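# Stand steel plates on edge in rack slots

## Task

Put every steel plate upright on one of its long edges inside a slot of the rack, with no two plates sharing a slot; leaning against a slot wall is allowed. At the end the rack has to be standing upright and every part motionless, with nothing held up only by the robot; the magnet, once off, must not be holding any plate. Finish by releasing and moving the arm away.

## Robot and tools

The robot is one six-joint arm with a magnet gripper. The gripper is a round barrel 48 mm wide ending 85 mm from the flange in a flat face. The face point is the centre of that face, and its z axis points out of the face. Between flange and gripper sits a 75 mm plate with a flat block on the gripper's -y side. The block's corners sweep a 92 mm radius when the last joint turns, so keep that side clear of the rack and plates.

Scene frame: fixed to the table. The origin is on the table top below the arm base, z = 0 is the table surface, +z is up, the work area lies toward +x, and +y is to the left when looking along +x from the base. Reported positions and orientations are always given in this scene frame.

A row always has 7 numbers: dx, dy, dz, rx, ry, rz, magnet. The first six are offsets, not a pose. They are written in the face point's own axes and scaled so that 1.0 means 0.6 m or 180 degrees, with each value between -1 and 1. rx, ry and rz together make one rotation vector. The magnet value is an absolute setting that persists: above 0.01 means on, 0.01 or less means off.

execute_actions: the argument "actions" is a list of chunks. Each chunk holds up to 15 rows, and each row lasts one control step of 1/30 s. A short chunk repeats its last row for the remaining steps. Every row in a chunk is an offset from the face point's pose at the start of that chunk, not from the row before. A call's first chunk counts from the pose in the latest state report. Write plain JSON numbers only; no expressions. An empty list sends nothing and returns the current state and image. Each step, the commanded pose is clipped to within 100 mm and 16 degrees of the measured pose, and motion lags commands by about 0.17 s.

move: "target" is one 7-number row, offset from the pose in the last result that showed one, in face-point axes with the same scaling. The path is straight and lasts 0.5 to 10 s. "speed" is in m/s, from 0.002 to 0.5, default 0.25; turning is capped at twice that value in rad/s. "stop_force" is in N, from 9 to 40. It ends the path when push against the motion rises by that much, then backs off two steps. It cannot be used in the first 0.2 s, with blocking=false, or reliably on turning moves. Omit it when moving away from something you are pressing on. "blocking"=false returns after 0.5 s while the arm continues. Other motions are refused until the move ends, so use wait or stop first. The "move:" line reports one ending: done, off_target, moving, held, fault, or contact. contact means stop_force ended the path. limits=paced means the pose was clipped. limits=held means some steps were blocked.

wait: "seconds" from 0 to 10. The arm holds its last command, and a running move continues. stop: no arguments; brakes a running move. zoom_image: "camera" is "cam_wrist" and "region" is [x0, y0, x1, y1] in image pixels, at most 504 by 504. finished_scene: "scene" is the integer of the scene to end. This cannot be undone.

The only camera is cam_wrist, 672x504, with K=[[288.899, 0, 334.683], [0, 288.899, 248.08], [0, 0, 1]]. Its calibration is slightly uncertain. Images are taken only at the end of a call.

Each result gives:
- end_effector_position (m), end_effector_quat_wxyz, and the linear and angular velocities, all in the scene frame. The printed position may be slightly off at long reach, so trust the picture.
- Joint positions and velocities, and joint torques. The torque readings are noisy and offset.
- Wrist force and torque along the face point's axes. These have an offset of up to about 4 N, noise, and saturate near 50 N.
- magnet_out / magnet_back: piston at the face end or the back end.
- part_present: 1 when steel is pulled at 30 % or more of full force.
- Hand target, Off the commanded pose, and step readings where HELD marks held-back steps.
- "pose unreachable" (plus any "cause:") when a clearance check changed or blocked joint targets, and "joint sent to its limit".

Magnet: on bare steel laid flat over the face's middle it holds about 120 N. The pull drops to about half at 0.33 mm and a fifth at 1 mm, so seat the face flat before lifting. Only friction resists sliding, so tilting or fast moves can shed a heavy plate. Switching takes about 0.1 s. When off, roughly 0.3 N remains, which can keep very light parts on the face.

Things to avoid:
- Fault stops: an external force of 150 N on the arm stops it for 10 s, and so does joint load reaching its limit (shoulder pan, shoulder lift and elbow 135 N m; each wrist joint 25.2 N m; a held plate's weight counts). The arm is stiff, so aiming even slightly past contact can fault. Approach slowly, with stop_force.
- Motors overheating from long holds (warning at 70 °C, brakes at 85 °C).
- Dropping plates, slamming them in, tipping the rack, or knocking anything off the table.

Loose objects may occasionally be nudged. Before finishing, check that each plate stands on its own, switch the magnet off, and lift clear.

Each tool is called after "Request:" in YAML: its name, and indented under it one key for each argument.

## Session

Request:
execute_actions:
  actions: []

Scene clock: 0.00 s.
end_effector_position=(+0.7481, +0.3157, +0.2058) magnet_out=0 magnet_back=1 part_present=0 end_effector_quat_wxyz=(+0.157, +0.428, +0.890, +0.016) end_effector_velocity=(-0.000, +0.000, +0.000) end_effector_angular_velocity=(+0.001, -0.000, -0.001)
Joint positions: [ 0.509 -0.784  1.31  -2.456 -1.846 -1.986]
Joint velocities: [ 0.    -0.    -0.     0.     0.     0.001]
Joint torques (N m, as the arm reports them, + toward a larger angle): no reading
Wrist force (N, on the end effector, along its own x y z axes, offset not removed): no reading
Wrist torque (N m, same axes, about the end effector's origin, offset not removed): no reading
Hand target: +0.748, +0.316, +0.206; +0.157, +0.428, +0.890, +0.016
camera_calibration (this result's frames):
cam_wrist: T_world_to_cam=[[-0.583928, 0.778472, -0.230239, 0.235104], [0.662237, 0.620825, 0.419545, -0.728759], [0.469542, 0.0925113, -0.87805, -0.117754], [0, 0, 0, 1]] pos_world=[0.675186, 0.280304, 0.256484]

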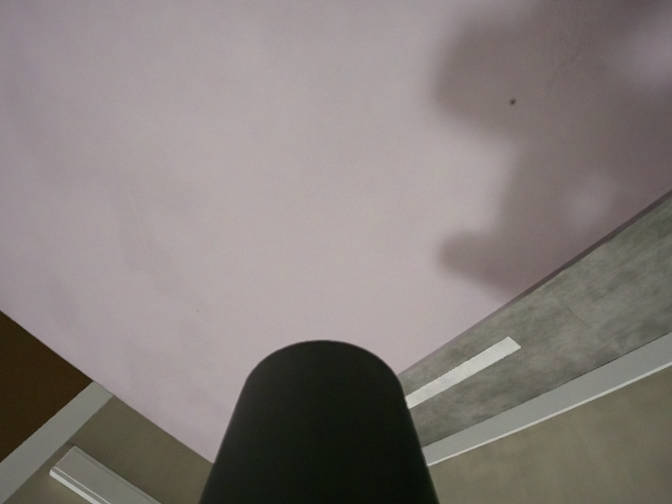

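Request:
move:
  target: [-0.1723,-0.7057,-0.5012,0.0797,0.065,0.2128,0]
  speed: 0.3

Scene clock: 7.97 s.
end_effector_position=(+0.3993, +0.0006, +0.4492) magnet_out=0 magnet_back=1 part_present=0 end_effector_quat_wxyz=(+0.000, +0.707, +0.707, +0.001) end_effector_velocity=(-0.001, -0.001, +0.002) end_effector_angular_velocity=(-0.001, -0.001, +0.001)
Joint positions: [-0.123 -2.005  2.072 -1.769 -1.583 -1.893]
Joint velocities: [-0.004 -0.004 -0.001  0.004  0.    -0.005]
Joint torques (N m, as the arm reports them, + toward a larger angle): [ -9.4  -21.15 -39.38  -0.32   3.01  -1.39]
Wrist force (N, on the end effector, along its own x y z axes, offset not removed): [-2.7 2.5 0.6]
Wrist torque (N m, same axes, about the end effector's origin, offset not removed): [0.24 0.09 -0.04]
Hand target: +0.399, +0.001, +0.449; +0.000, +0.707, +0.707, +0.001
Off the commanded pose: 0.001 m, 0 deg.
move: done
camera_calibration (this result's frames):
cam_wrist: T_world_to_cam=[[0.0133278, 0.999271, 0.0357677, -0.0253431], [0.962483, -0.022516, 0.270407, -0.456742], [0.271015, 0.0308218, -0.962081, 0.405941], [0, 0, 0, 1]] pos_world=[0.329928, 0.00252878, 0.514961]

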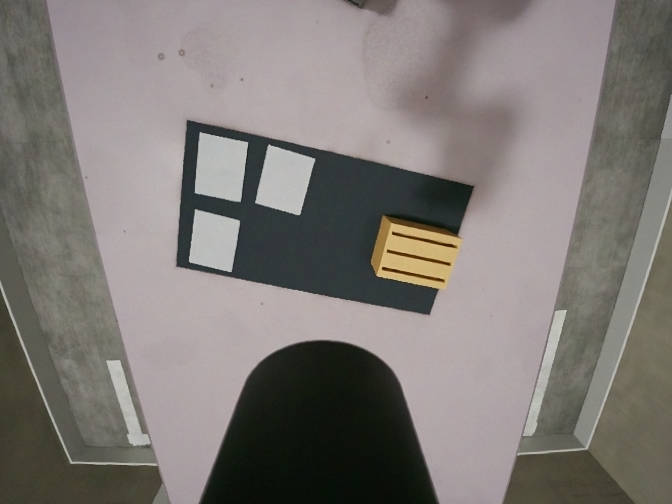

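Request:
move:
  target: [0.254,0.233,0.44,0,0,0,0]
  speed: 0.3

Request:
zoom_image:
  camera: "cam_wrist"
  region: [200, 40, 480, 290]

Scene clock: 12.73 s.
end_effector_position=(+0.5396, +0.1529, +0.1856) magnet_out=0 magnet_back=1 part_present=0 end_effector_quat_wxyz=(+0.000, +0.707, +0.707, +0.001) end_effector_velocity=(+0.001, +0.001, -0.001) end_effector_angular_velocity=(+0.000, +0.001, -0.002)
Joint positions: [ 0.263 -1.202  2.027 -2.513 -1.632 -1.51 ]
Joint velocities: [ 0.002  0.005 -0.003 -0.001 -0.     0.004]
Joint torques (N m, as the arm reports them, + toward a larger angle): [ 14.6  -27.37 -25.11  -4.89  -2.15   1.77]
Wrist force (N, on the end effector, along its own x y z axes, offset not removed): [0.5 -3.2 0.7]
Wrist torque (N m, same axes, about the end effector's origin, offset not removed): [-0.52 -0.01 0.09]
Hand target: +0.540, +0.153, +0.186; +0.000, +0.707, +0.707, +0.001
Off the commanded pose: 0.000 m, 0 deg.
move: done
camera_calibration (this result's frames):
cam_wrist: T_world_to_cam=[[0.0133216, 0.999272, 0.0357413, -0.169914], [0.962499, -0.0225011, 0.270351, -0.517089], [0.270959, 0.0307994, -0.962098, 0.109691], [0, 0, 0, 1]] pos_world=[0.470239, 0.154777, 0.251402]

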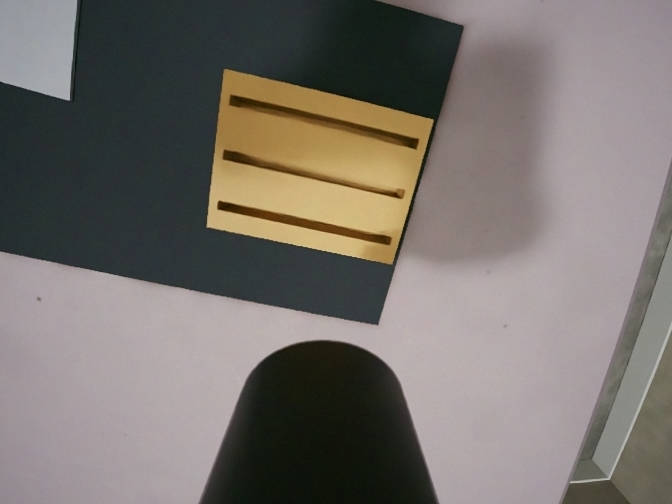

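Region (200, 40, 480, 290) of cam_wrist's 672x504 image, scaled by 1.800, with more detail than that image has; it fills the top 450 rows of this view, and the rest is white.

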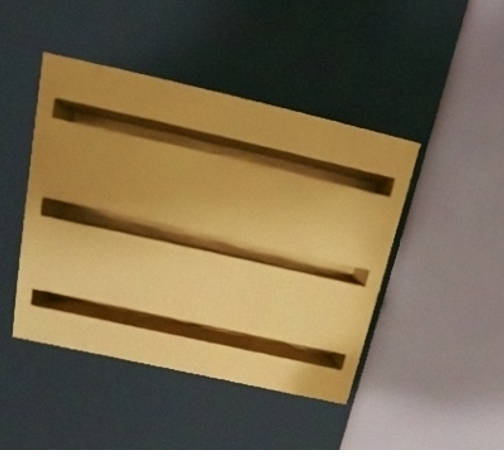

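Request:
move:
  target: [-0.505,-0.165,-0.1,0,0,0,0]
  speed: 0.3

Scene clock: 25.03 s.
end_effector_position=(+0.4404, -0.1499, +0.2453) magnet_out=0 magnet_back=1 part_present=0 end_effector_quat_wxyz=(+0.000, +0.707, +0.707, +0.001) end_effector_velocity=(+0.000, -0.002, +0.001) end_effector_angular_velocity=(+0.000, -0.002, -0.000)
Joint positions: [-0.441 -1.56   2.266 -2.405 -1.541 -2.209]
Joint velocities: [-0.004 -0.001 -0.002  0.002  0.002 -0.003]
Joint torques (N m, as the arm reports them, + toward a larger angle): [ -9.4  -32.19 -31.93  -0.27   2.97  -1.61]
Wrist force (N, on the end effector, along its own x y z axes, offset not removed): [2.3 2.0 2.5]
Wrist torque (N m, same axes, about the end effector's origin, offset not removed): [0.00 0.07 0.16]
Hand target: +0.440, -0.150, +0.245; +0.000, +0.707, +0.707, +0.001
Off the commanded pose: 0.000 m, 0 deg.
move: done
camera_calibration (this result's frames):
cam_wrist: T_world_to_cam=[[0.0133559, 0.999271, 0.0357505, 0.131794], [0.962465, -0.0225403, 0.270467, -0.444528], [0.271075, 0.0307963, -0.962065, 0.203238], [0, 0, 0, 1]] pos_world=[0.37099, -0.147977, 0.311047]

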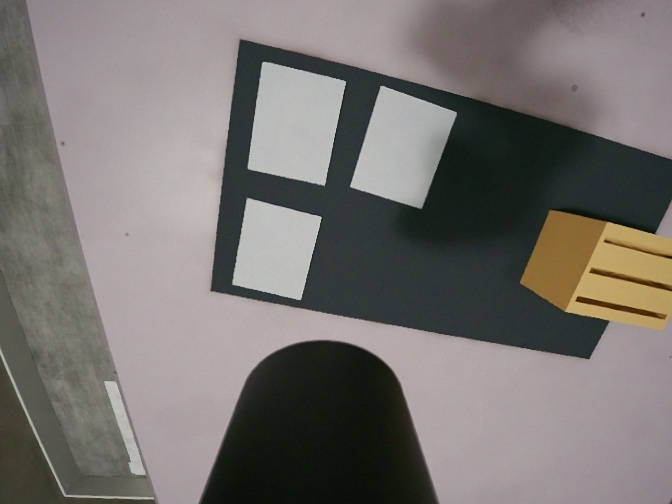

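Request:
zoom_image:
  camera: "cam_wrist"
  region: [200, 30, 480, 310]

Region (200, 30, 480, 310) of cam_wrist's 672x504 image, scaled by 1.800, with more detail than that image has.

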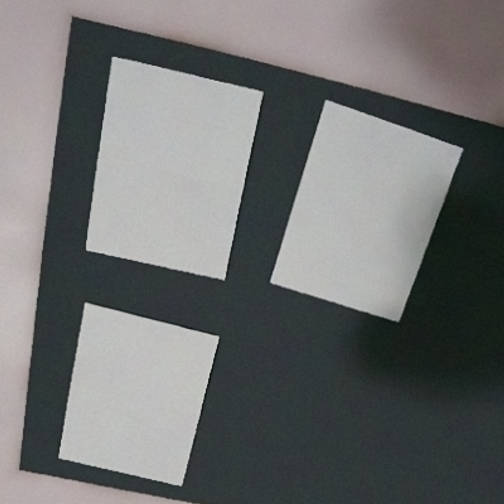

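Request:
move:
  target: [-0.1232,0.0208,0.3672,0,0,0.0828,0]
  speed: 0.25

Scene clock: 44.70 s.
end_effector_position=(+0.4532, -0.2238, +0.0251) magnet_out=0 magnet_back=1 part_present=0 end_effector_quat_wxyz=(+0.000, +0.793, +0.610, +0.001) end_effector_velocity=(+0.001, +0.001, -0.002) end_effector_angular_velocity=(+0.002, -0.001, +0.001)
Joint positions: [-0.536 -0.904  2.185 -2.978 -1.529 -2.043]
Joint velocities: [ 0.002  0.005 -0.003 -0.002  0.002  0.001]
Joint torques (N m, as the arm reports them, + toward a larger angle): [-10.13 -29.87 -20.12  -4.4    2.5    1.5 ]
Wrist force (N, on the end effector, along its own x y z axes, offset not removed): [-2.6 1.5 -1.7]
Wrist torque (N m, same axes, about the end effector's origin, offset not removed): [-0.10 0.27 0.04]
Hand target: +0.453, -0.224, +0.025; +0.000, +0.793, +0.609, +0.001
Off the commanded pose: 0.000 m, 0 deg.
move: done
camera_calibration (this result's frames):
cam_wrist: T_world_to_cam=[[0.269822, 0.962237, 0.0360089, 0.0888505], [0.924343, -0.269311, 0.2703, -0.436889], [0.26979, -0.0396481, -0.962103, -0.0249779], [0, 0, 0, 1]] pos_world=[0.3866, -0.204145, 0.0908601]

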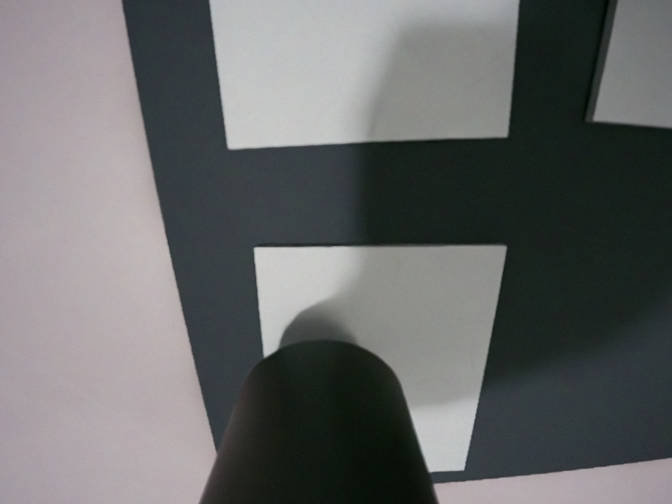

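Request:
move:
  target: [0,0,0.024,0,0,0.0055,0]
  speed: 0.03

Scene clock: 58.17 s.
end_effector_position=(+0.4532, -0.2238, +0.0108) magnet_out=0 magnet_back=1 part_present=0 end_effector_quat_wxyz=(+0.000, +0.798, +0.603, +0.001) end_effector_velocity=(-0.000, -0.001, -0.002) end_effector_angular_velocity=(-0.001, +0.000, -0.002)
Joint positions: [-0.535 -0.864  2.175 -3.008 -1.529 -2.025]
Joint velocities: [-0.001  0.005 -0.002 -0.004 -0.001  0.001]
Joint torques (N m, as the arm reports them, + toward a larger angle): [ 10.87 -31.65 -19.44  -4.58  -2.25   1.66]
Wrist force (N, on the end effector, along its own x y z axes, offset not removed): [-3.2 -0.7 7.3]
Wrist torque (N m, same axes, about the end effector's origin, offset not removed): [-0.13 0.43 0.00]
Hand target: +0.453, -0.224, +0.011; +0.000, +0.798, +0.603, +0.001
Off the commanded pose: 0.000 m, 0 deg.
move: done
camera_calibration (this result's frames):
cam_wrist: T_world_to_cam=[[0.286228, 0.957484, 0.0360298, 0.0808624], [0.91961, -0.285077, 0.270277, -0.434442], [0.269057, -0.0442276, -0.962108, -0.0393752], [0, 0, 0, 1]] pos_world=[0.386966, -0.203015, 0.0766231]

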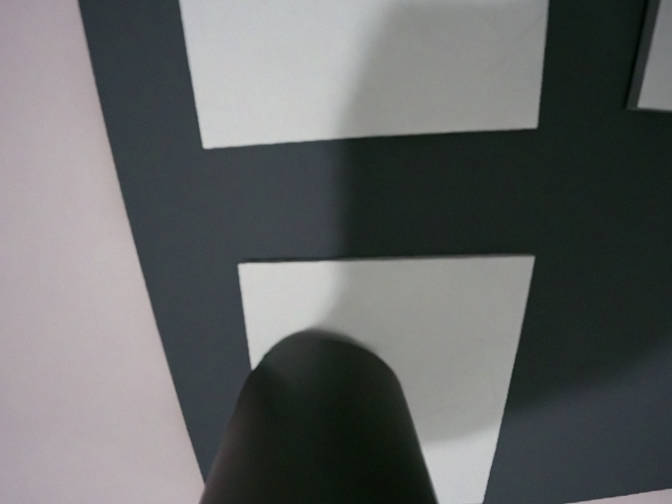

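Request:
move:
  target: [0,0.0117,0,0,0,0,0]
  speed: 0.03

Request:
move:
  target: [0,0,0.02,0,0,0,0]
  speed: 0.002
  stop_force: 9

Scene clock: 66.63 s.
end_effector_position=(+0.4598, -0.2257, +0.0109) magnet_out=0 magnet_back=1 part_present=0 end_effector_quat_wxyz=(+0.000, +0.798, +0.603, +0.001) end_effector_velocity=(+0.002, +0.000, +0.000) end_effector_angular_velocity=(+0.001, -0.001, -0.002)
Joint positions: [-0.529 -0.861  2.156 -2.992 -1.53  -2.018]
Joint velocities: [ 0.003  0.    -0.005  0.004  0.001  0.004]
Joint torques (N m, as the arm reports them, + toward a larger angle): [ 10.99 -31.92 -18.59  -0.59  -2.42   1.46]
Wrist force (N, on the end effector, along its own x y z axes, offset not removed): [0.5 -1.1 -3.0]
Wrist torque (N m, same axes, about the end effector's origin, offset not removed): [-0.09 -0.10 0.07]
Hand target: +0.460, -0.226, +0.011; +0.000, +0.798, +0.603, +0.001
Off the commanded pose: 0.000 m, 0 deg.
move: done
camera_calibration (this result's frames):
cam_wrist: T_world_to_cam=[[0.286229, 0.957484, 0.0360264, 0.0807734], [0.919606, -0.285076, 0.270292, -0.441046], [0.26907, -0.0442352, -0.962104, -0.0412301], [0, 0, 0, 1]] pos_world=[0.393563, -0.204895, 0.0766335]

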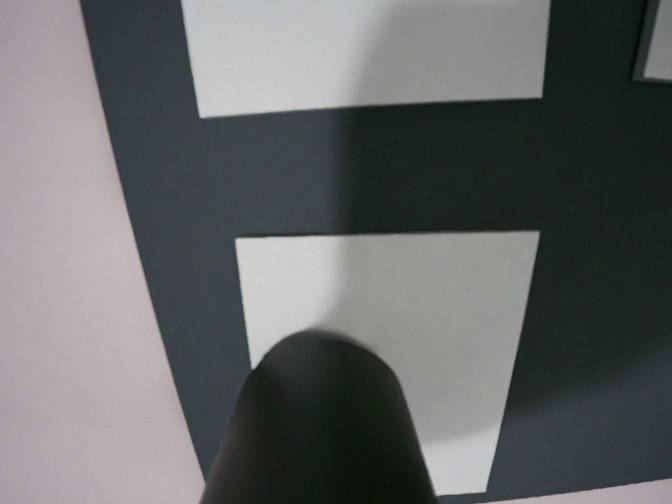

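Scene clock: 69.57 s.
end_effector_position=(+0.4598, -0.2257, +0.0057) magnet_out=0 magnet_back=1 part_present=0 end_effector_quat_wxyz=(+0.000, +0.798, +0.603, +0.001) end_effector_velocity=(-0.000, -0.001, +0.001) end_effector_angular_velocity=(+0.000, +0.001, +0.002)
Joint positions: [-0.528 -0.846  2.152 -3.002 -1.53  -2.018]
Joint velocities: [-0.001 -0.002 -0.     0.003 -0.    -0.003]
Joint torques (N m, as the arm reports them, + toward a larger angle): [  9.77 -41.06 -19.49   0.03  -1.21   1.67]
Wrist force (N, on the end effector, along its own x y z axes, offset not removed): [6.2 -13.5 -30.4]
Wrist torque (N m, same axes, about the end effector's origin, offset not removed): [-0.56 -0.02 0.03]
Hand target: +0.460, -0.226, +0.006; +0.000, +0.798, +0.603, +0.001
Off the commanded pose: 0.007 m, 0 deg.
move: contact
camera_calibration (this result's frames):
cam_wrist: T_world_to_cam=[[0.286211, 0.957492, 0.0359492, 0.0809715], [0.919606, -0.285036, 0.270331, -0.439659], [0.269086, -0.0443125, -0.962096, -0.0462166], [0, 0, 0, 1]] pos_world=[0.393574, -0.204896, 0.0714775]

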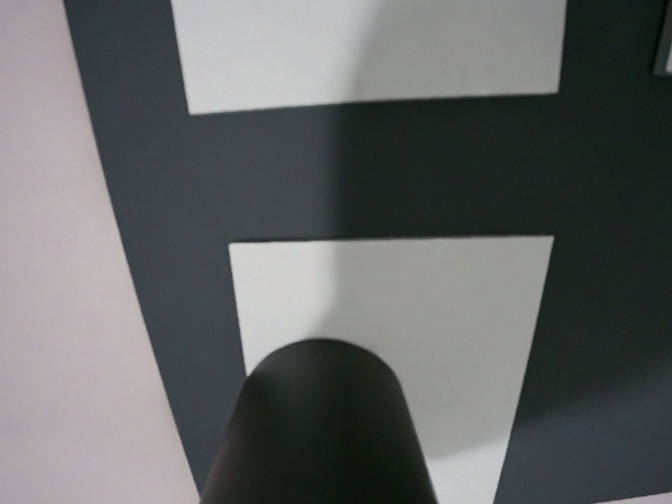

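Request:
execute_actions:
  actions:
    - [[0,0,0,0,0,0,1]]

Request:
move:
  target: [0,0,-0.05,0,0,0,1]
  speed: 0.1

Request:
move:
  target: [0.6133,-0.064,-0.3233,0,0,0.485,1]
  speed: 0.3

Request:
move:
  target: [0,0,0,0,-0.5,0,1]
  speed: 0.3

Scene clock: 74.83 s.
end_effector_position=(+0.4598, -0.2257, +0.0057) magnet_out=1 magnet_back=0 part_present=1 end_effector_quat_wxyz=(+0.000, +0.798, +0.603, +0.001) end_effector_velocity=(-0.000, +0.000, -0.000) end_effector_angular_velocity=(+0.001, +0.001, +0.000)
Joint positions: [-0.528 -0.847  2.152 -3.003 -1.53  -2.018]
Joint velocities: [ 0.     0.001  0.     0.    -0.    -0.   ]
Joint torques (N m, as the arm reports them, + toward a larger angle): [ -7.02 -24.44  -2.66  -3.77   0.71  -0.68]
Wrist force (N, on the end effector, along its own x y z axes, offset not removed): [0.8 -0.8 -14.7]
Wrist torque (N m, same axes, about the end effector's origin, offset not removed): [0.17 0.22 0.32]
Hand target: +0.460, -0.226, +0.006; +0.000, +0.798, +0.603, +0.001
Off the commanded pose: 0.000 m, 0 deg.
Step readings (end_effector_position):
0: (+0.4598, -0.2257, +0.0058)
1: (+0.4598, -0.2257, +0.0058)
2: (+0.4598, -0.2257, +0.0058)
4: (+0.4598, -0.2257, +0.0058)
8: (+0.4598, -0.2257, +0.0058)
15: end_effector_position above
camera_calibration (this result's frames):
cam_wrist: T_world_to_cam=[[0.286224, 0.957486, 0.035995, 0.0809576], [0.919595, -0.28506, 0.270343, -0.439646], [0.26911, -0.0442778, -0.962091, -0.0462032], [0, 0, 0, 1]] pos_world=[0.393558, -0.204887, 0.0714893]

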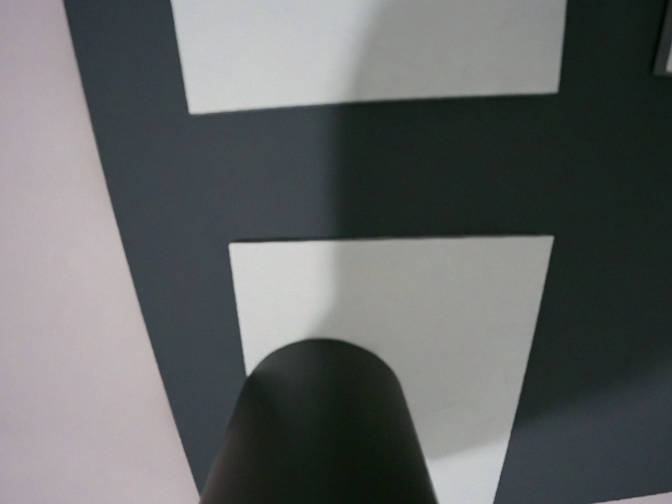

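Scene clock: 75.67 s.
end_effector_position=(+0.4597, -0.2257, +0.0356) magnet_out=1 magnet_back=0 part_present=1 end_effector_quat_wxyz=(+0.000, +0.798, +0.603, +0.001) end_effector_velocity=(-0.000, -0.000, +0.002) end_effector_angular_velocity=(-0.000, +0.000, -0.000)
Joint positions: [-0.531 -0.93   2.173 -2.94  -1.53  -2.02 ]
Joint velocities: [ 0.    -0.004  0.001  0.004 -0.001  0.   ]
Joint torques (N m, as the arm reports them, + toward a larger angle): [-10.17 -50.04   4.87   0.06   2.79  -1.52]
Wrist force (N, on the end effector, along its own x y z axes, offset not removed): [0.4 0.3 2.4]
Wrist torque (N m, same axes, about the end effector's origin, offset not removed): [-0.05 -0.05 0.06]
Hand target: +0.460, -0.226, +0.036; +0.000, +0.798, +0.603, +0.001
Off the commanded pose: 0.000 m, 0 deg.
move: done
camera_calibration (this result's frames):
cam_wrist: T_world_to_cam=[[0.286226, 0.957486, 0.0359916, 0.0798881], [0.919593, -0.28506, 0.27035, -0.447666], [0.269116, -0.0442833, -0.962089, -0.0174699], [0, 0, 0, 1]] pos_world=[0.393506, -0.204877, 0.101343]

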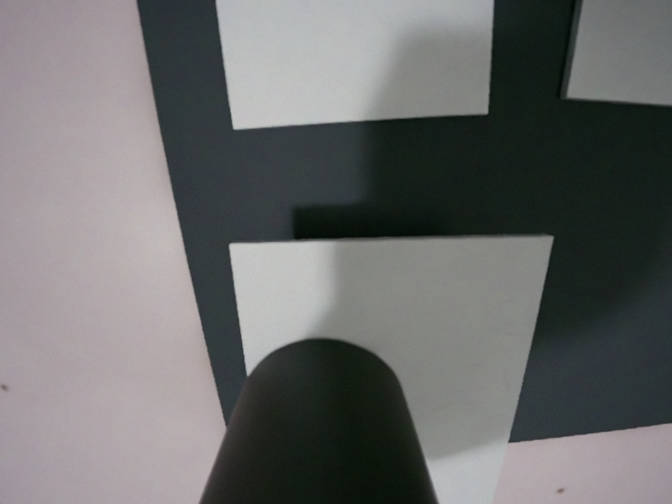

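Scene clock: 78.73 s.
end_effector_position=(+0.5233, +0.1386, +0.2298) magnet_out=1 magnet_back=0 part_present=1 end_effector_quat_wxyz=(-0.000, +0.993, -0.114, +0.000) end_effector_velocity=(+0.001, +0.001, +0.001) end_effector_angular_velocity=(-0.000, +0.001, -0.009)
Joint positions: [ 0.242 -1.327  2.058 -2.42  -1.629  0.269]
Joint velocities: [ 0.002 -0.    -0.004  0.005 -0.     0.011]
Joint torques (N m, as the arm reports them, + toward a larger angle): [ 16.17 -28.79 -29.12  -0.57  -2.37   1.91]
Wrist force (N, on the end effector, along its own x y z axes, offset not removed): [-4.0 3.0 0.4]
Wrist torque (N m, same axes, about the end effector's origin, offset not removed): [0.12 0.38 -0.13]
Hand target: +0.523, +0.139, +0.230; -0.000, +0.993, -0.115, +0.000
Off the commanded pose: 0.000 m, 0 deg.
move: done
camera_calibration (this result's frames):
cam_wrist: T_world_to_cam=[[0.970033, -0.240288, 0.0360182, -0.485892], [-0.24099, -0.932592, 0.268692, 0.242661], [-0.0309731, -0.26932, -0.962553, 0.35671], [0, 0, 0, 1]] pos_world=[0.540858, 0.205619, 0.295652]

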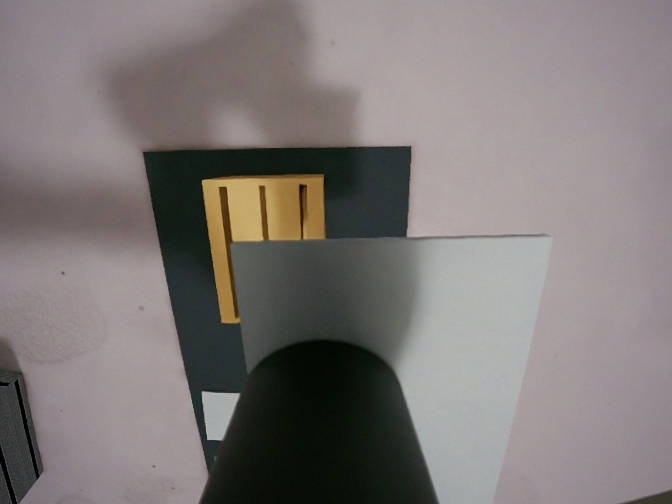

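Scene clock: 81.87 s.
end_effector_position=(+0.5234, +0.1386, +0.2301) magnet_out=1 magnet_back=0 part_present=1 end_effector_quat_wxyz=(-0.082, +0.703, -0.081, -0.702) end_effector_velocity=(-0.000, -0.000, -0.000) end_effector_angular_velocity=(+0.002, +0.008, +0.002)
Joint positions: [ 0.15  -0.674  1.133 -0.593 -1.392  0.048]
Joint velocities: [ 0.     0.004 -0.004  0.008 -0.002 -0.002]
Joint torques (N m, as the arm reports them, + toward a larger angle): [  1.04 -47.93 -31.16   4.32   1.18  -1.14]
Wrist force (N, on the end effector, along its own x y z axes, offset not removed): [3.1 4.0 2.4]
Wrist torque (N m, same axes, about the end effector's origin, offset not removed): [0.49 -0.19 -0.04]
Hand target: +0.523, +0.139, +0.230; -0.082, +0.703, -0.081, -0.702
Off the commanded pose: 0.000 m, 0 deg.
move: done
camera_calibration (this result's frames):
cam_wrist: T_world_to_cam=[[0.0330621, -0.020183, -0.999249, 0.212056], [0.042478, -0.998864, 0.0215807, 0.160265], [-0.99855, -0.0431597, -0.0321672, 0.618019], [0, 0, 0, 1]] pos_world=[0.603304, 0.191036, 0.228318]

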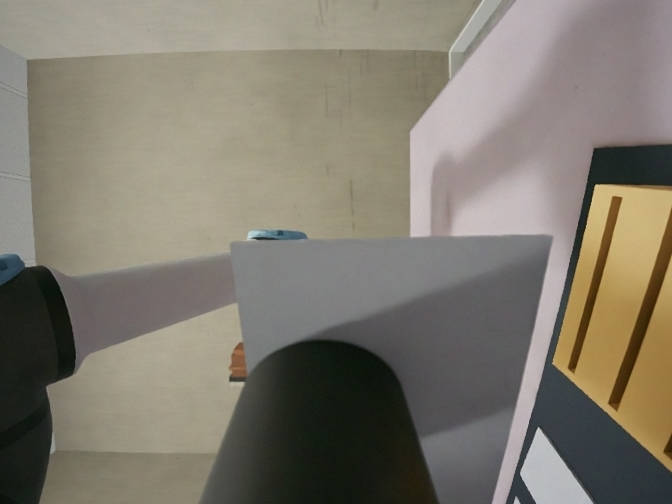

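Request:
move:
  target: [0.145,-0.0005,0.1222,0,0,0,1]
  speed: 0.15

Request:
zoom_image:
  camera: "cam_wrist"
  region: [480, 150, 672, 350]

Scene clock: 85.33 s.
end_effector_position=(+0.4524, +0.1556, +0.1430) magnet_out=1 magnet_back=0 part_present=1 end_effector_quat_wxyz=(-0.082, +0.703, -0.081, -0.702) end_effector_velocity=(-0.002, +0.001, -0.002) end_effector_angular_velocity=(-0.001, +0.001, +0.001)
Joint positions: [ 0.164 -0.659  1.401 -0.875 -1.378  0.049]
Joint velocities: [ 0.001  0.001  0.004 -0.004  0.     0.001]
Joint torques (N m, as the arm reports them, + toward a larger angle): [ 15.3  -45.09  -2.83   0.49   3.02   1.69]
Wrist force (N, on the end effector, along its own x y z axes, offset not removed): [0.7 -0.2 0.3]
Wrist torque (N m, same axes, about the end effector's origin, offset not removed): [-0.09 0.13 0.04]
Hand target: +0.452, +0.156, +0.143; -0.082, +0.703, -0.081, -0.702
Off the commanded pose: 0.000 m, 0 deg.
move: done
camera_calibration (this result's frames):
cam_wrist: T_world_to_cam=[[0.0330511, -0.0201753, -0.99925, 0.127732], [0.0424901, -0.998864, 0.0215729, 0.182159], [-0.99855, -0.0431713, -0.0321563, 0.545087], [0, 0, 0, 1]] pos_world=[0.532335, 0.208061, 0.141235]

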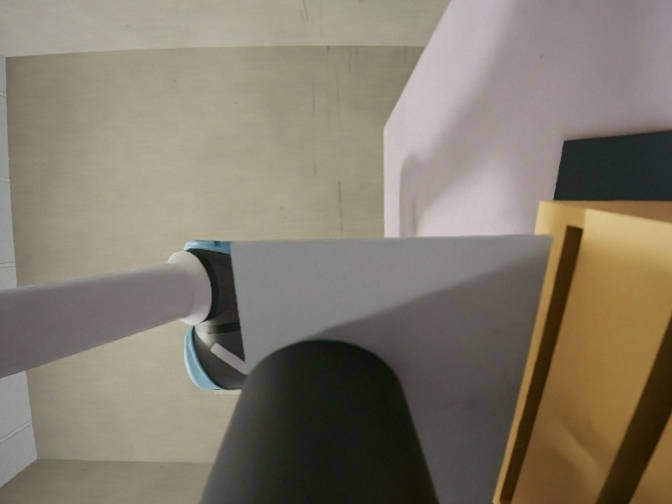

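Region (480, 150, 672, 350) of cam_wrist's 672x504 image, scaled by 2.520, with more detail than that image has; it fills the left 484 columns of this view, and the rest is white.

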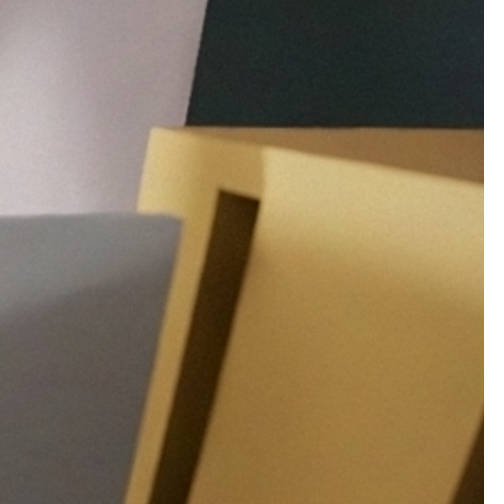

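Request:
move:
  target: [0.011,0.005,0.004,0,0,0,1]
  speed: 0.02

Request:
zoom_image:
  camera: "cam_wrist"
  region: [500, 180, 620, 300]

Scene clock: 95.93 s.
end_effector_position=(+0.4495, +0.1533, +0.1365) magnet_out=1 magnet_back=0 part_present=1 end_effector_quat_wxyz=(-0.082, +0.703, -0.081, -0.702) end_effector_velocity=(-0.001, -0.001, -0.002) end_effector_angular_velocity=(+0.001, -0.000, -0.000)
Joint positions: [ 0.16  -0.653  1.411 -0.891 -1.382  0.049]
Joint velocities: [-0.001  0.002  0.002 -0.004 -0.001 -0.001]
Joint torques (N m, as the arm reports them, + toward a larger angle): [ -5.95 -45.54  -2.35   0.34  -2.14  -1.38]
Wrist force (N, on the end effector, along its own x y z axes, offset not removed): [3.5 8.2 2.2]
Wrist torque (N m, same axes, about the end effector's origin, offset not removed): [0.64 -0.20 0.27]
Hand target: +0.449, +0.153, +0.136; -0.082, +0.703, -0.081, -0.702
Off the commanded pose: 0.000 m, 0 deg.
move: done
camera_calibration (this result's frames):
cam_wrist: T_world_to_cam=[[0.0330447, -0.0201729, -0.99925, 0.121335], [0.0424953, -0.998864, 0.0215704, 0.180111], [-0.99855, -0.0431762, -0.0321499, 0.541849], [0, 0, 0, 1]] pos_world=[0.5294, 0.205749, 0.13478]

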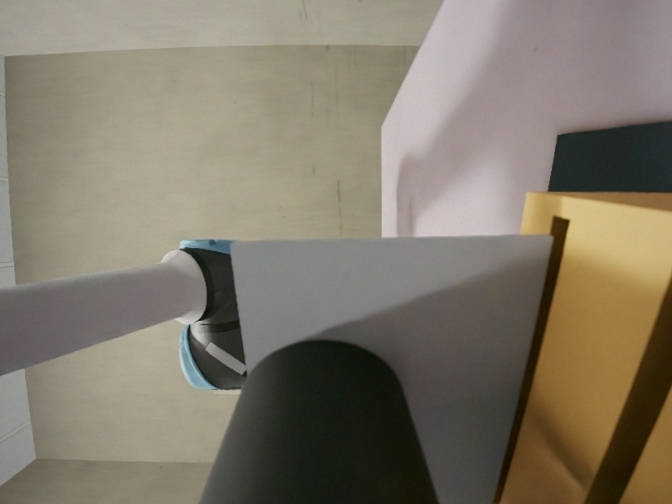

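Region (500, 180, 620, 300) of cam_wrist's 672x504 image, scaled by 4.200, with more detail than that image has.

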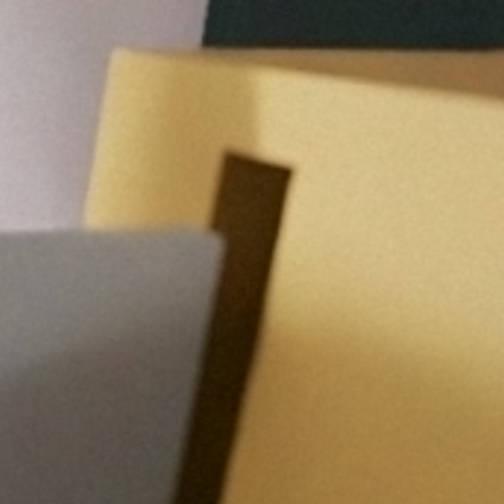

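Request:
move:
  target: [0.0035,0,0,0,0,0,1]
  speed: 0.004
  stop_force: 9

Request:
zoom_image:
  camera: "cam_wrist"
  region: [500, 180, 620, 300]

Scene clock: 99.13 s.
end_effector_position=(+0.4495, +0.1533, +0.1345) magnet_out=1 magnet_back=0 part_present=1 end_effector_quat_wxyz=(-0.082, +0.703, -0.081, -0.702) end_effector_velocity=(-0.000, -0.000, -0.001) end_effector_angular_velocity=(+0.001, +0.001, +0.002)
Joint positions: [ 0.16  -0.649  1.41  -0.893 -1.382  0.049]
Joint velocities: [ 0.     0.001  0.    -0.    -0.002 -0.001]
Joint torques (N m, as the arm reports them, + toward a larger angle): [ -6.96 -44.21 -25.91   0.36  -2.15  -1.21]
Wrist force (N, on the end effector, along its own x y z axes, offset not removed): [1.8 -0.7 2.6]
Wrist torque (N m, same axes, about the end effector's origin, offset not removed): [-0.10 -0.09 -0.01]
Hand target: +0.449, +0.153, +0.134; -0.082, +0.703, -0.081, -0.702
Off the commanded pose: 0.000 m, 0 deg.
move: done
camera_calibration (this result's frames):
cam_wrist: T_world_to_cam=[[0.0330303, -0.0201723, -0.999251, 0.119289], [0.0424959, -0.998864, 0.0215692, 0.180154], [-0.99855, -0.0431765, -0.0321356, 0.541779], [0, 0, 0, 1]] pos_world=[0.529398, 0.205748, 0.132725]

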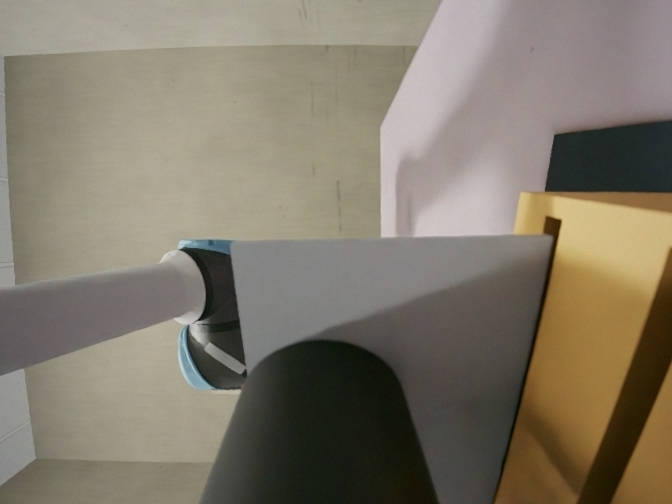

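Region (500, 180, 620, 300) of cam_wrist's 672x504 image, scaled by 4.200, with more detail than that image has.

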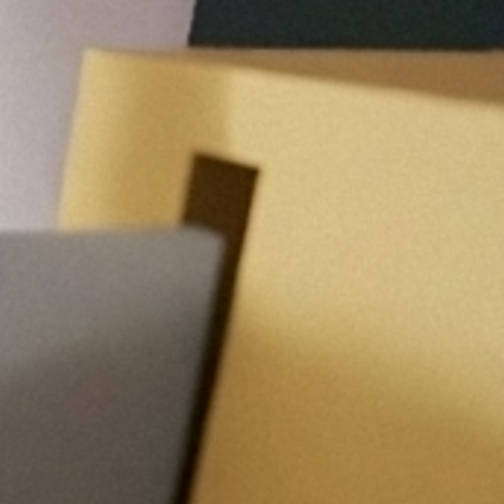

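Request:
move:
  target: [0.003,0,0,0,0,0,1]
  speed: 0.002
  stop_force: 9

Request:
zoom_image:
  camera: "cam_wrist"
  region: [500, 180, 620, 300]

Scene clock: 105.60 s.
end_effector_position=(+0.4495, +0.1533, +0.1327) magnet_out=1 magnet_back=0 part_present=1 end_effector_quat_wxyz=(-0.082, +0.703, -0.081, -0.702) end_effector_velocity=(-0.001, +0.000, -0.001) end_effector_angular_velocity=(+0.001, +0.001, +0.002)
Joint positions: [ 0.16  -0.646  1.409 -0.896 -1.382  0.049]
Joint velocities: [ 0.     0.001  0.001 -0.001 -0.001 -0.   ]
Joint torques (N m, as the arm reports them, + toward a larger angle): [ -5.98 -44.26 -24.74   0.54  -2.17  -1.2 ]
Wrist force (N, on the end effector, along its own x y z axes, offset not removed): [1.1 1.1 1.6]
Wrist torque (N m, same axes, about the end effector's origin, offset not removed): [-0.03 0.17 0.20]
Hand target: +0.449, +0.153, +0.133; -0.082, +0.703, -0.081, -0.702
Off the commanded pose: 0.000 m, 0 deg.
move: done
camera_calibration (this result's frames):
cam_wrist: T_world_to_cam=[[0.0330305, -0.0201725, -0.999251, 0.117514], [0.0424958, -0.998864, 0.0215694, 0.180193], [-0.99855, -0.0431764, -0.0321358, 0.541727], [0, 0, 0, 1]] pos_world=[0.529403, 0.205749, 0.130948]

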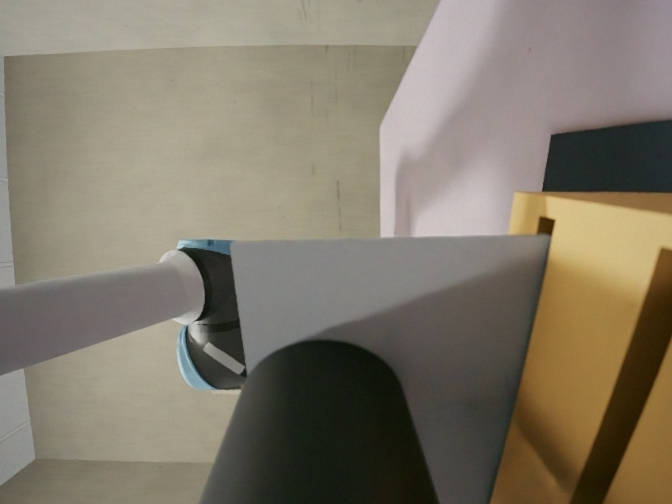

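Region (500, 180, 620, 300) of cam_wrist's 672x504 image, scaled by 4.200, with more detail than that image has.

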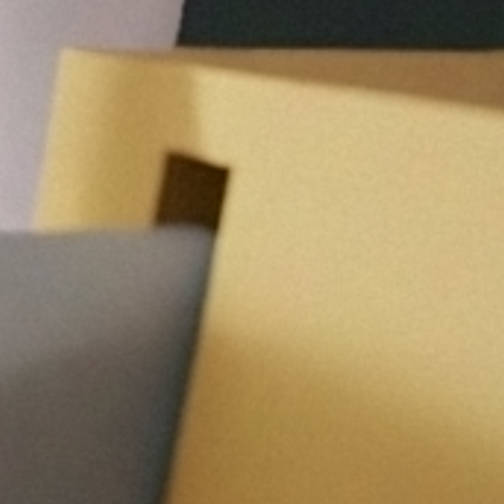

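Request:
move:
  target: [0.006,0,0,0,0,0,1]
  speed: 0.003
  stop_force: 9

Scene clock: 108.93 s.
end_effector_position=(+0.4495, +0.1533, +0.1291) magnet_out=1 magnet_back=0 part_present=1 end_effector_quat_wxyz=(-0.082, +0.703, -0.081, -0.702) end_effector_velocity=(-0.000, +0.000, -0.001) end_effector_angular_velocity=(+0.002, +0.000, +0.000)
Joint positions: [ 0.159 -0.64   1.407 -0.9   -1.382  0.049]
Joint velocities: [ 0.     0.002 -0.001 -0.001  0.    -0.002]
Joint torques (N m, as the arm reports them, + toward a larger angle): [ -4.58 -43.46 -26.35   0.19  -2.26  -1.18]
Wrist force (N, on the end effector, along its own x y z axes, offset not removed): [5.7 2.5 1.1]
Wrist torque (N m, same axes, about the end effector's origin, offset not removed): [0.21 -0.35 0.06]
Hand target: +0.449, +0.153, +0.129; -0.082, +0.703, -0.081, -0.702
Off the commanded pose: 0.000 m, 0 deg.
move: done
camera_calibration (this result's frames):
cam_wrist: T_world_to_cam=[[0.0330306, -0.0201725, -0.999251, 0.113953], [0.0424956, -0.998864, 0.0215694, 0.18027], [-0.998551, -0.0431762, -0.0321358, 0.541623], [0, 0, 0, 1]] pos_world=[0.529413, 0.205749, 0.127384]

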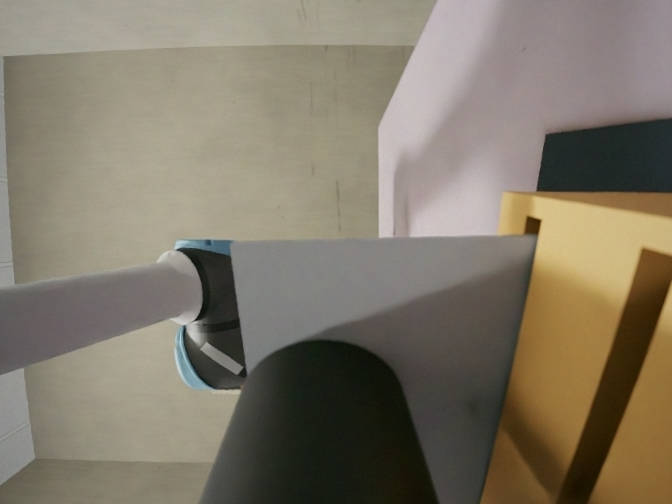

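Entered. Continue down.

Request:
move:
  target: [0.021,0,0,0,0,0,1]
  speed: 0.01
  stop_force: 9

Request:
move:
  target: [0.02,0,0,0,0,0,1]
  speed: 0.002
  stop_force: 9

Scene clock: 112.23 s.
end_effector_position=(+0.4495, +0.1533, +0.1166) magnet_out=1 magnet_back=0 part_present=1 end_effector_quat_wxyz=(-0.082, +0.703, -0.081, -0.702) end_effector_velocity=(+0.000, -0.001, -0.001) end_effector_angular_velocity=(-0.001, -0.000, -0.001)
Joint positions: [ 0.159 -0.616  1.4   -0.916 -1.383  0.049]
Joint velocities: [-0.002  0.002 -0.001 -0.002 -0.     0.001]
Joint torques (N m, as the arm reports them, + toward a larger angle): [ -5.39 -45.92 -24.53   0.16  -2.15  -1.08]
Wrist force (N, on the end effector, along its own x y z axes, offset not removed): [3.3 5.2 -0.6]
Wrist torque (N m, same axes, about the end effector's origin, offset not removed): [0.58 0.07 0.22]
Hand target: +0.450, +0.153, +0.117; -0.082, +0.703, -0.081, -0.702
Off the commanded pose: 0.000 m, 0 deg.
move: done
camera_calibration (this result's frames):
cam_wrist: T_world_to_cam=[[0.0330313, -0.0201726, -0.999251, 0.10148], [0.0424951, -0.998864, 0.0215695, 0.180541], [-0.99855, -0.0431758, -0.0321365, 0.541256], [0, 0, 0, 1]] pos_world=[0.529447, 0.205752, 0.114904]

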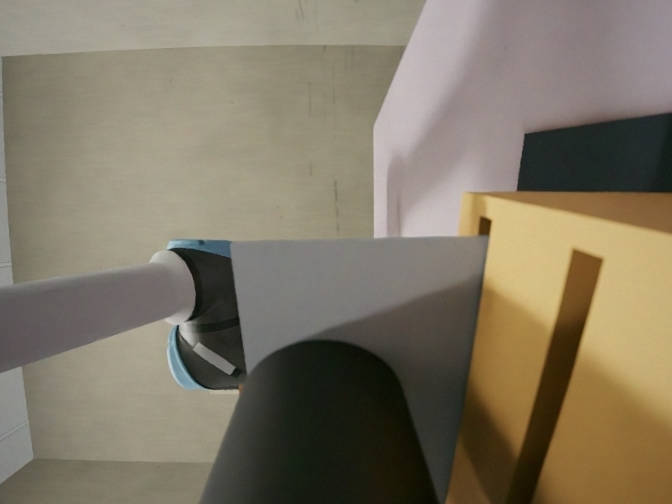

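Scene clock: 114.50 s.
end_effector_position=(+0.4496, +0.1533, +0.1128) magnet_out=1 magnet_back=0 part_present=1 end_effector_quat_wxyz=(-0.082, +0.703, -0.081, -0.702) end_effector_velocity=(-0.000, -0.000, +0.001) end_effector_angular_velocity=(-0.003, +0.000, -0.000)
Joint positions: [ 0.158 -0.609  1.397 -0.921 -1.384  0.049]
Joint velocities: [-0.    -0.002  0.002 -0.     0.     0.003]
Joint torques (N m, as the arm reports them, + toward a larger angle): [ -4.56 -56.61 -18.39  -0.21  -2.02  -1.51]
Wrist force (N, on the end effector, along its own x y z axes, offset not removed): [-13.1 4.7 4.7]
Wrist torque (N m, same axes, about the end effector's origin, offset not removed): [0.30 0.06 0.80]
Hand target: +0.450, +0.153, +0.113; -0.082, +0.703, -0.081, -0.702
Off the commanded pose: 0.008 m, 0 deg.
move: contact
camera_calibration (this result's frames):
cam_wrist: T_world_to_cam=[[0.0330647, -0.0201787, -0.999249, 0.0976175], [0.0424923, -0.998864, 0.0215769, 0.18062], [-0.99855, -0.0431738, -0.0321697, 0.541168], [0, 0, 0, 1]] pos_world=[0.529481, 0.205749, 0.111056]

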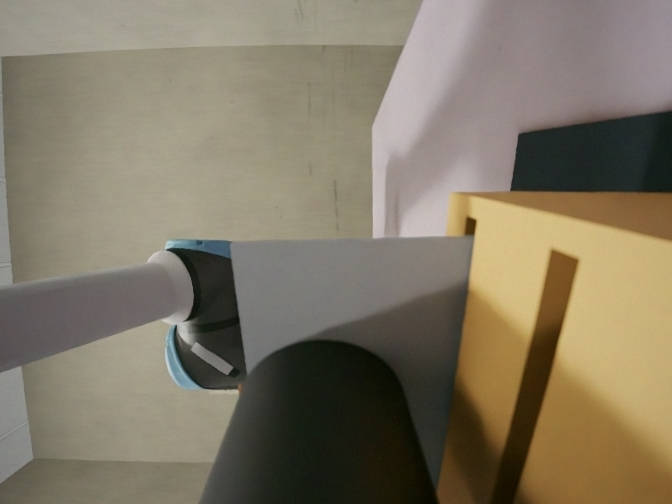

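Request:
execute_actions:
  actions:
    - [[-0.0005,0,0,0,0,0,0]]
    - [[-0.002,0,-0.015,0,0,0,0]]

Request:
move:
  target: [-0.178,0.138,-0.0905,0,0.5,0,0]
  speed: 0.3

Scene clock: 117.97 s.
end_effector_position=(+0.4583, +0.1512, +0.1143) magnet_out=0 magnet_back=1 part_present=0 end_effector_quat_wxyz=(-0.082, +0.703, -0.081, -0.702) end_effector_velocity=(+0.000, -0.000, -0.000) end_effector_angular_velocity=(+0.000, +0.000, -0.000)
Joint positions: [ 0.156 -0.6    1.366 -0.899 -1.386  0.048]
Joint velocities: [-0.001  0.001 -0.001  0.001 -0.    -0.   ]
Joint torques (N m, as the arm reports them, + toward a larger angle): [ -5.82 -44.57 -23.08   3.96  -2.17  -1.34]
Wrist force (N, on the end effector, along its own x y z axes, offset not removed): [-1.8 1.0 2.7]
Wrist torque (N m, same axes, about the end effector's origin, offset not removed): [-0.07 0.28 0.24]
Hand target: +0.458, +0.151, +0.114; -0.082, +0.703, -0.081, -0.702
Off the commanded pose: 0.000 m, 0 deg.
Step readings (end_effector_position; steps 1 to 15: 1st action; 16 to 30: 2nd action):
0: (+0.4495, +0.1533, +0.1129)
1: (+0.4495, +0.1533, +0.1129)
2: (+0.4495, +0.1533, +0.1129)
4: (+0.4495, +0.1533, +0.1130)
8: (+0.4496, +0.1533, +0.1131)
15: (+0.4496, +0.1533, +0.1131)
16: (+0.4497, +0.1533, +0.1132)
17: (+0.4512, +0.1529, +0.1134)
19: (+0.4547, +0.1521, +0.1139)
23: (+0.4575, +0.1514, +0.1143)
30: end_effector_position above
camera_calibration (this result's frames):
cam_wrist: T_world_to_cam=[[0.0330517, -0.0201653, -0.99925, 0.0988099], [0.0425009, -0.998864, 0.0215633, 0.178166], [-0.99855, -0.0431818, -0.0321571, 0.549809], [0, 0, 0, 1]] pos_world=[0.538173, 0.203698, 0.112574]

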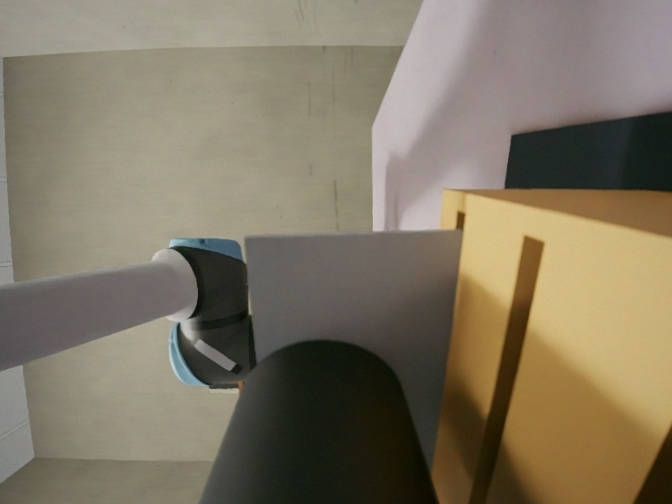

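Scene clock: 121.10 s.
end_effector_position=(+0.4918, +0.0583, +0.2209) magnet_out=0 magnet_back=1 part_present=0 end_effector_quat_wxyz=(-0.000, +0.993, -0.114, +0.000) end_effector_velocity=(+0.000, +0.001, +0.000) end_effector_angular_velocity=(-0.001, -0.009, +0.003)
Joint positions: [ 0.066 -1.411  2.199 -2.486 -1.608  0.095]
Joint velocities: [ 0.001 -0.001  0.004 -0.012 -0.    -0.002]
Joint torques (N m, as the arm reports them, + toward a larger angle): [ -7.56 -36.9   -8.38  -4.65  -2.2   -1.06]
Wrist force (N, on the end effector, along its own x y z axes, offset not removed): [1.2 4.3 3.3]
Wrist torque (N m, same axes, about the end effector's origin, offset not removed): [0.22 0.10 0.23]
Hand target: +0.492, +0.058, +0.221; -0.000, +0.993, -0.114, +0.001
Off the commanded pose: 0.000 m, 0 deg.
move: done
camera_calibration (this result's frames):
cam_wrist: T_world_to_cam=[[0.969989, -0.240472, 0.0359686, -0.474309], [-0.241153, -0.932542, 0.268719, 0.162631], [-0.0310772, -0.269328, -0.962547, 0.325592], [0, 0, 0, 1]] pos_world=[0.509412, 0.125293, 0.286756]

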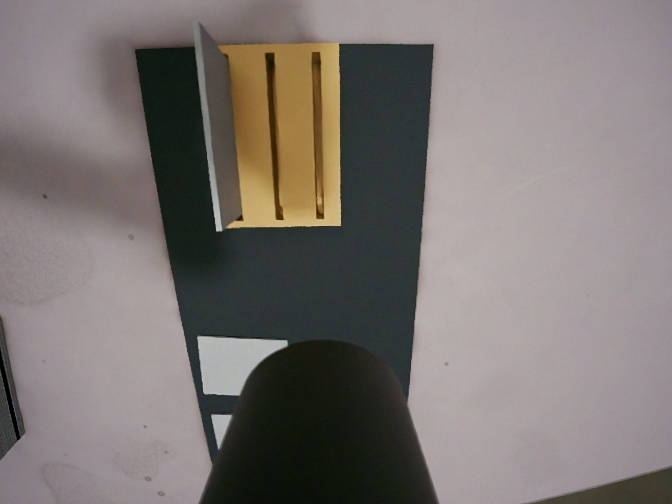

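Request:
move:
  target: [-0.1678,0.2933,0.3265,0,0,-0.4722,0]
  speed: 0.3

Scene clock: 131.67 s.
end_effector_position=(+0.3541, -0.0900, +0.0247) magnet_out=0 magnet_back=1 part_present=0 end_effector_quat_wxyz=(-0.000, +0.810, +0.586, +0.000) end_effector_velocity=(-0.001, -0.001, -0.001) end_effector_angular_velocity=(-0.000, -0.003, +0.008)
Joint positions: [-0.432 -0.883  2.559 -3.376 -1.543 -1.882]
Joint velocities: [-0.004  0.007  0.001 -0.011  0.002 -0.012]
Joint torques (N m, as the arm reports them, + toward a larger angle): [ -8.92 -20.73  12.54  -4.59   2.08  -1.52]
Wrist force (N, on the end effector, along its own x y z axes, offset not removed): [2.2 1.9 1.2]
Wrist torque (N m, same axes, about the end effector's origin, offset not removed): [0.05 -0.34 0.18]
Hand target: +0.354, -0.090, +0.025; +0.000, +0.810, +0.587, +0.001
Off the commanded pose: 0.000 m, 0 deg.
move: done
camera_calibration (this result's frames):
cam_wrist: T_world_to_cam=[[0.324904, 0.945064, 0.0359316, -0.0342035], [0.907341, -0.322202, 0.270033, -0.307897], [0.266775, -0.0551324, -0.962181, 0.00635582], [0, 0, 0, 1]] pos_world=[0.288785, -0.0665303, 0.0904868]

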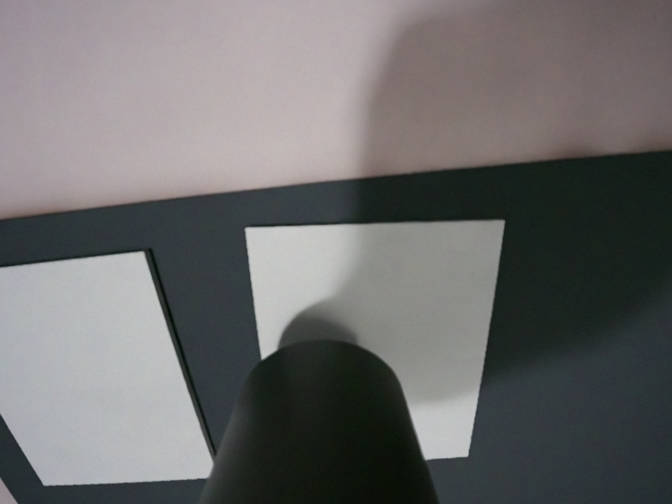

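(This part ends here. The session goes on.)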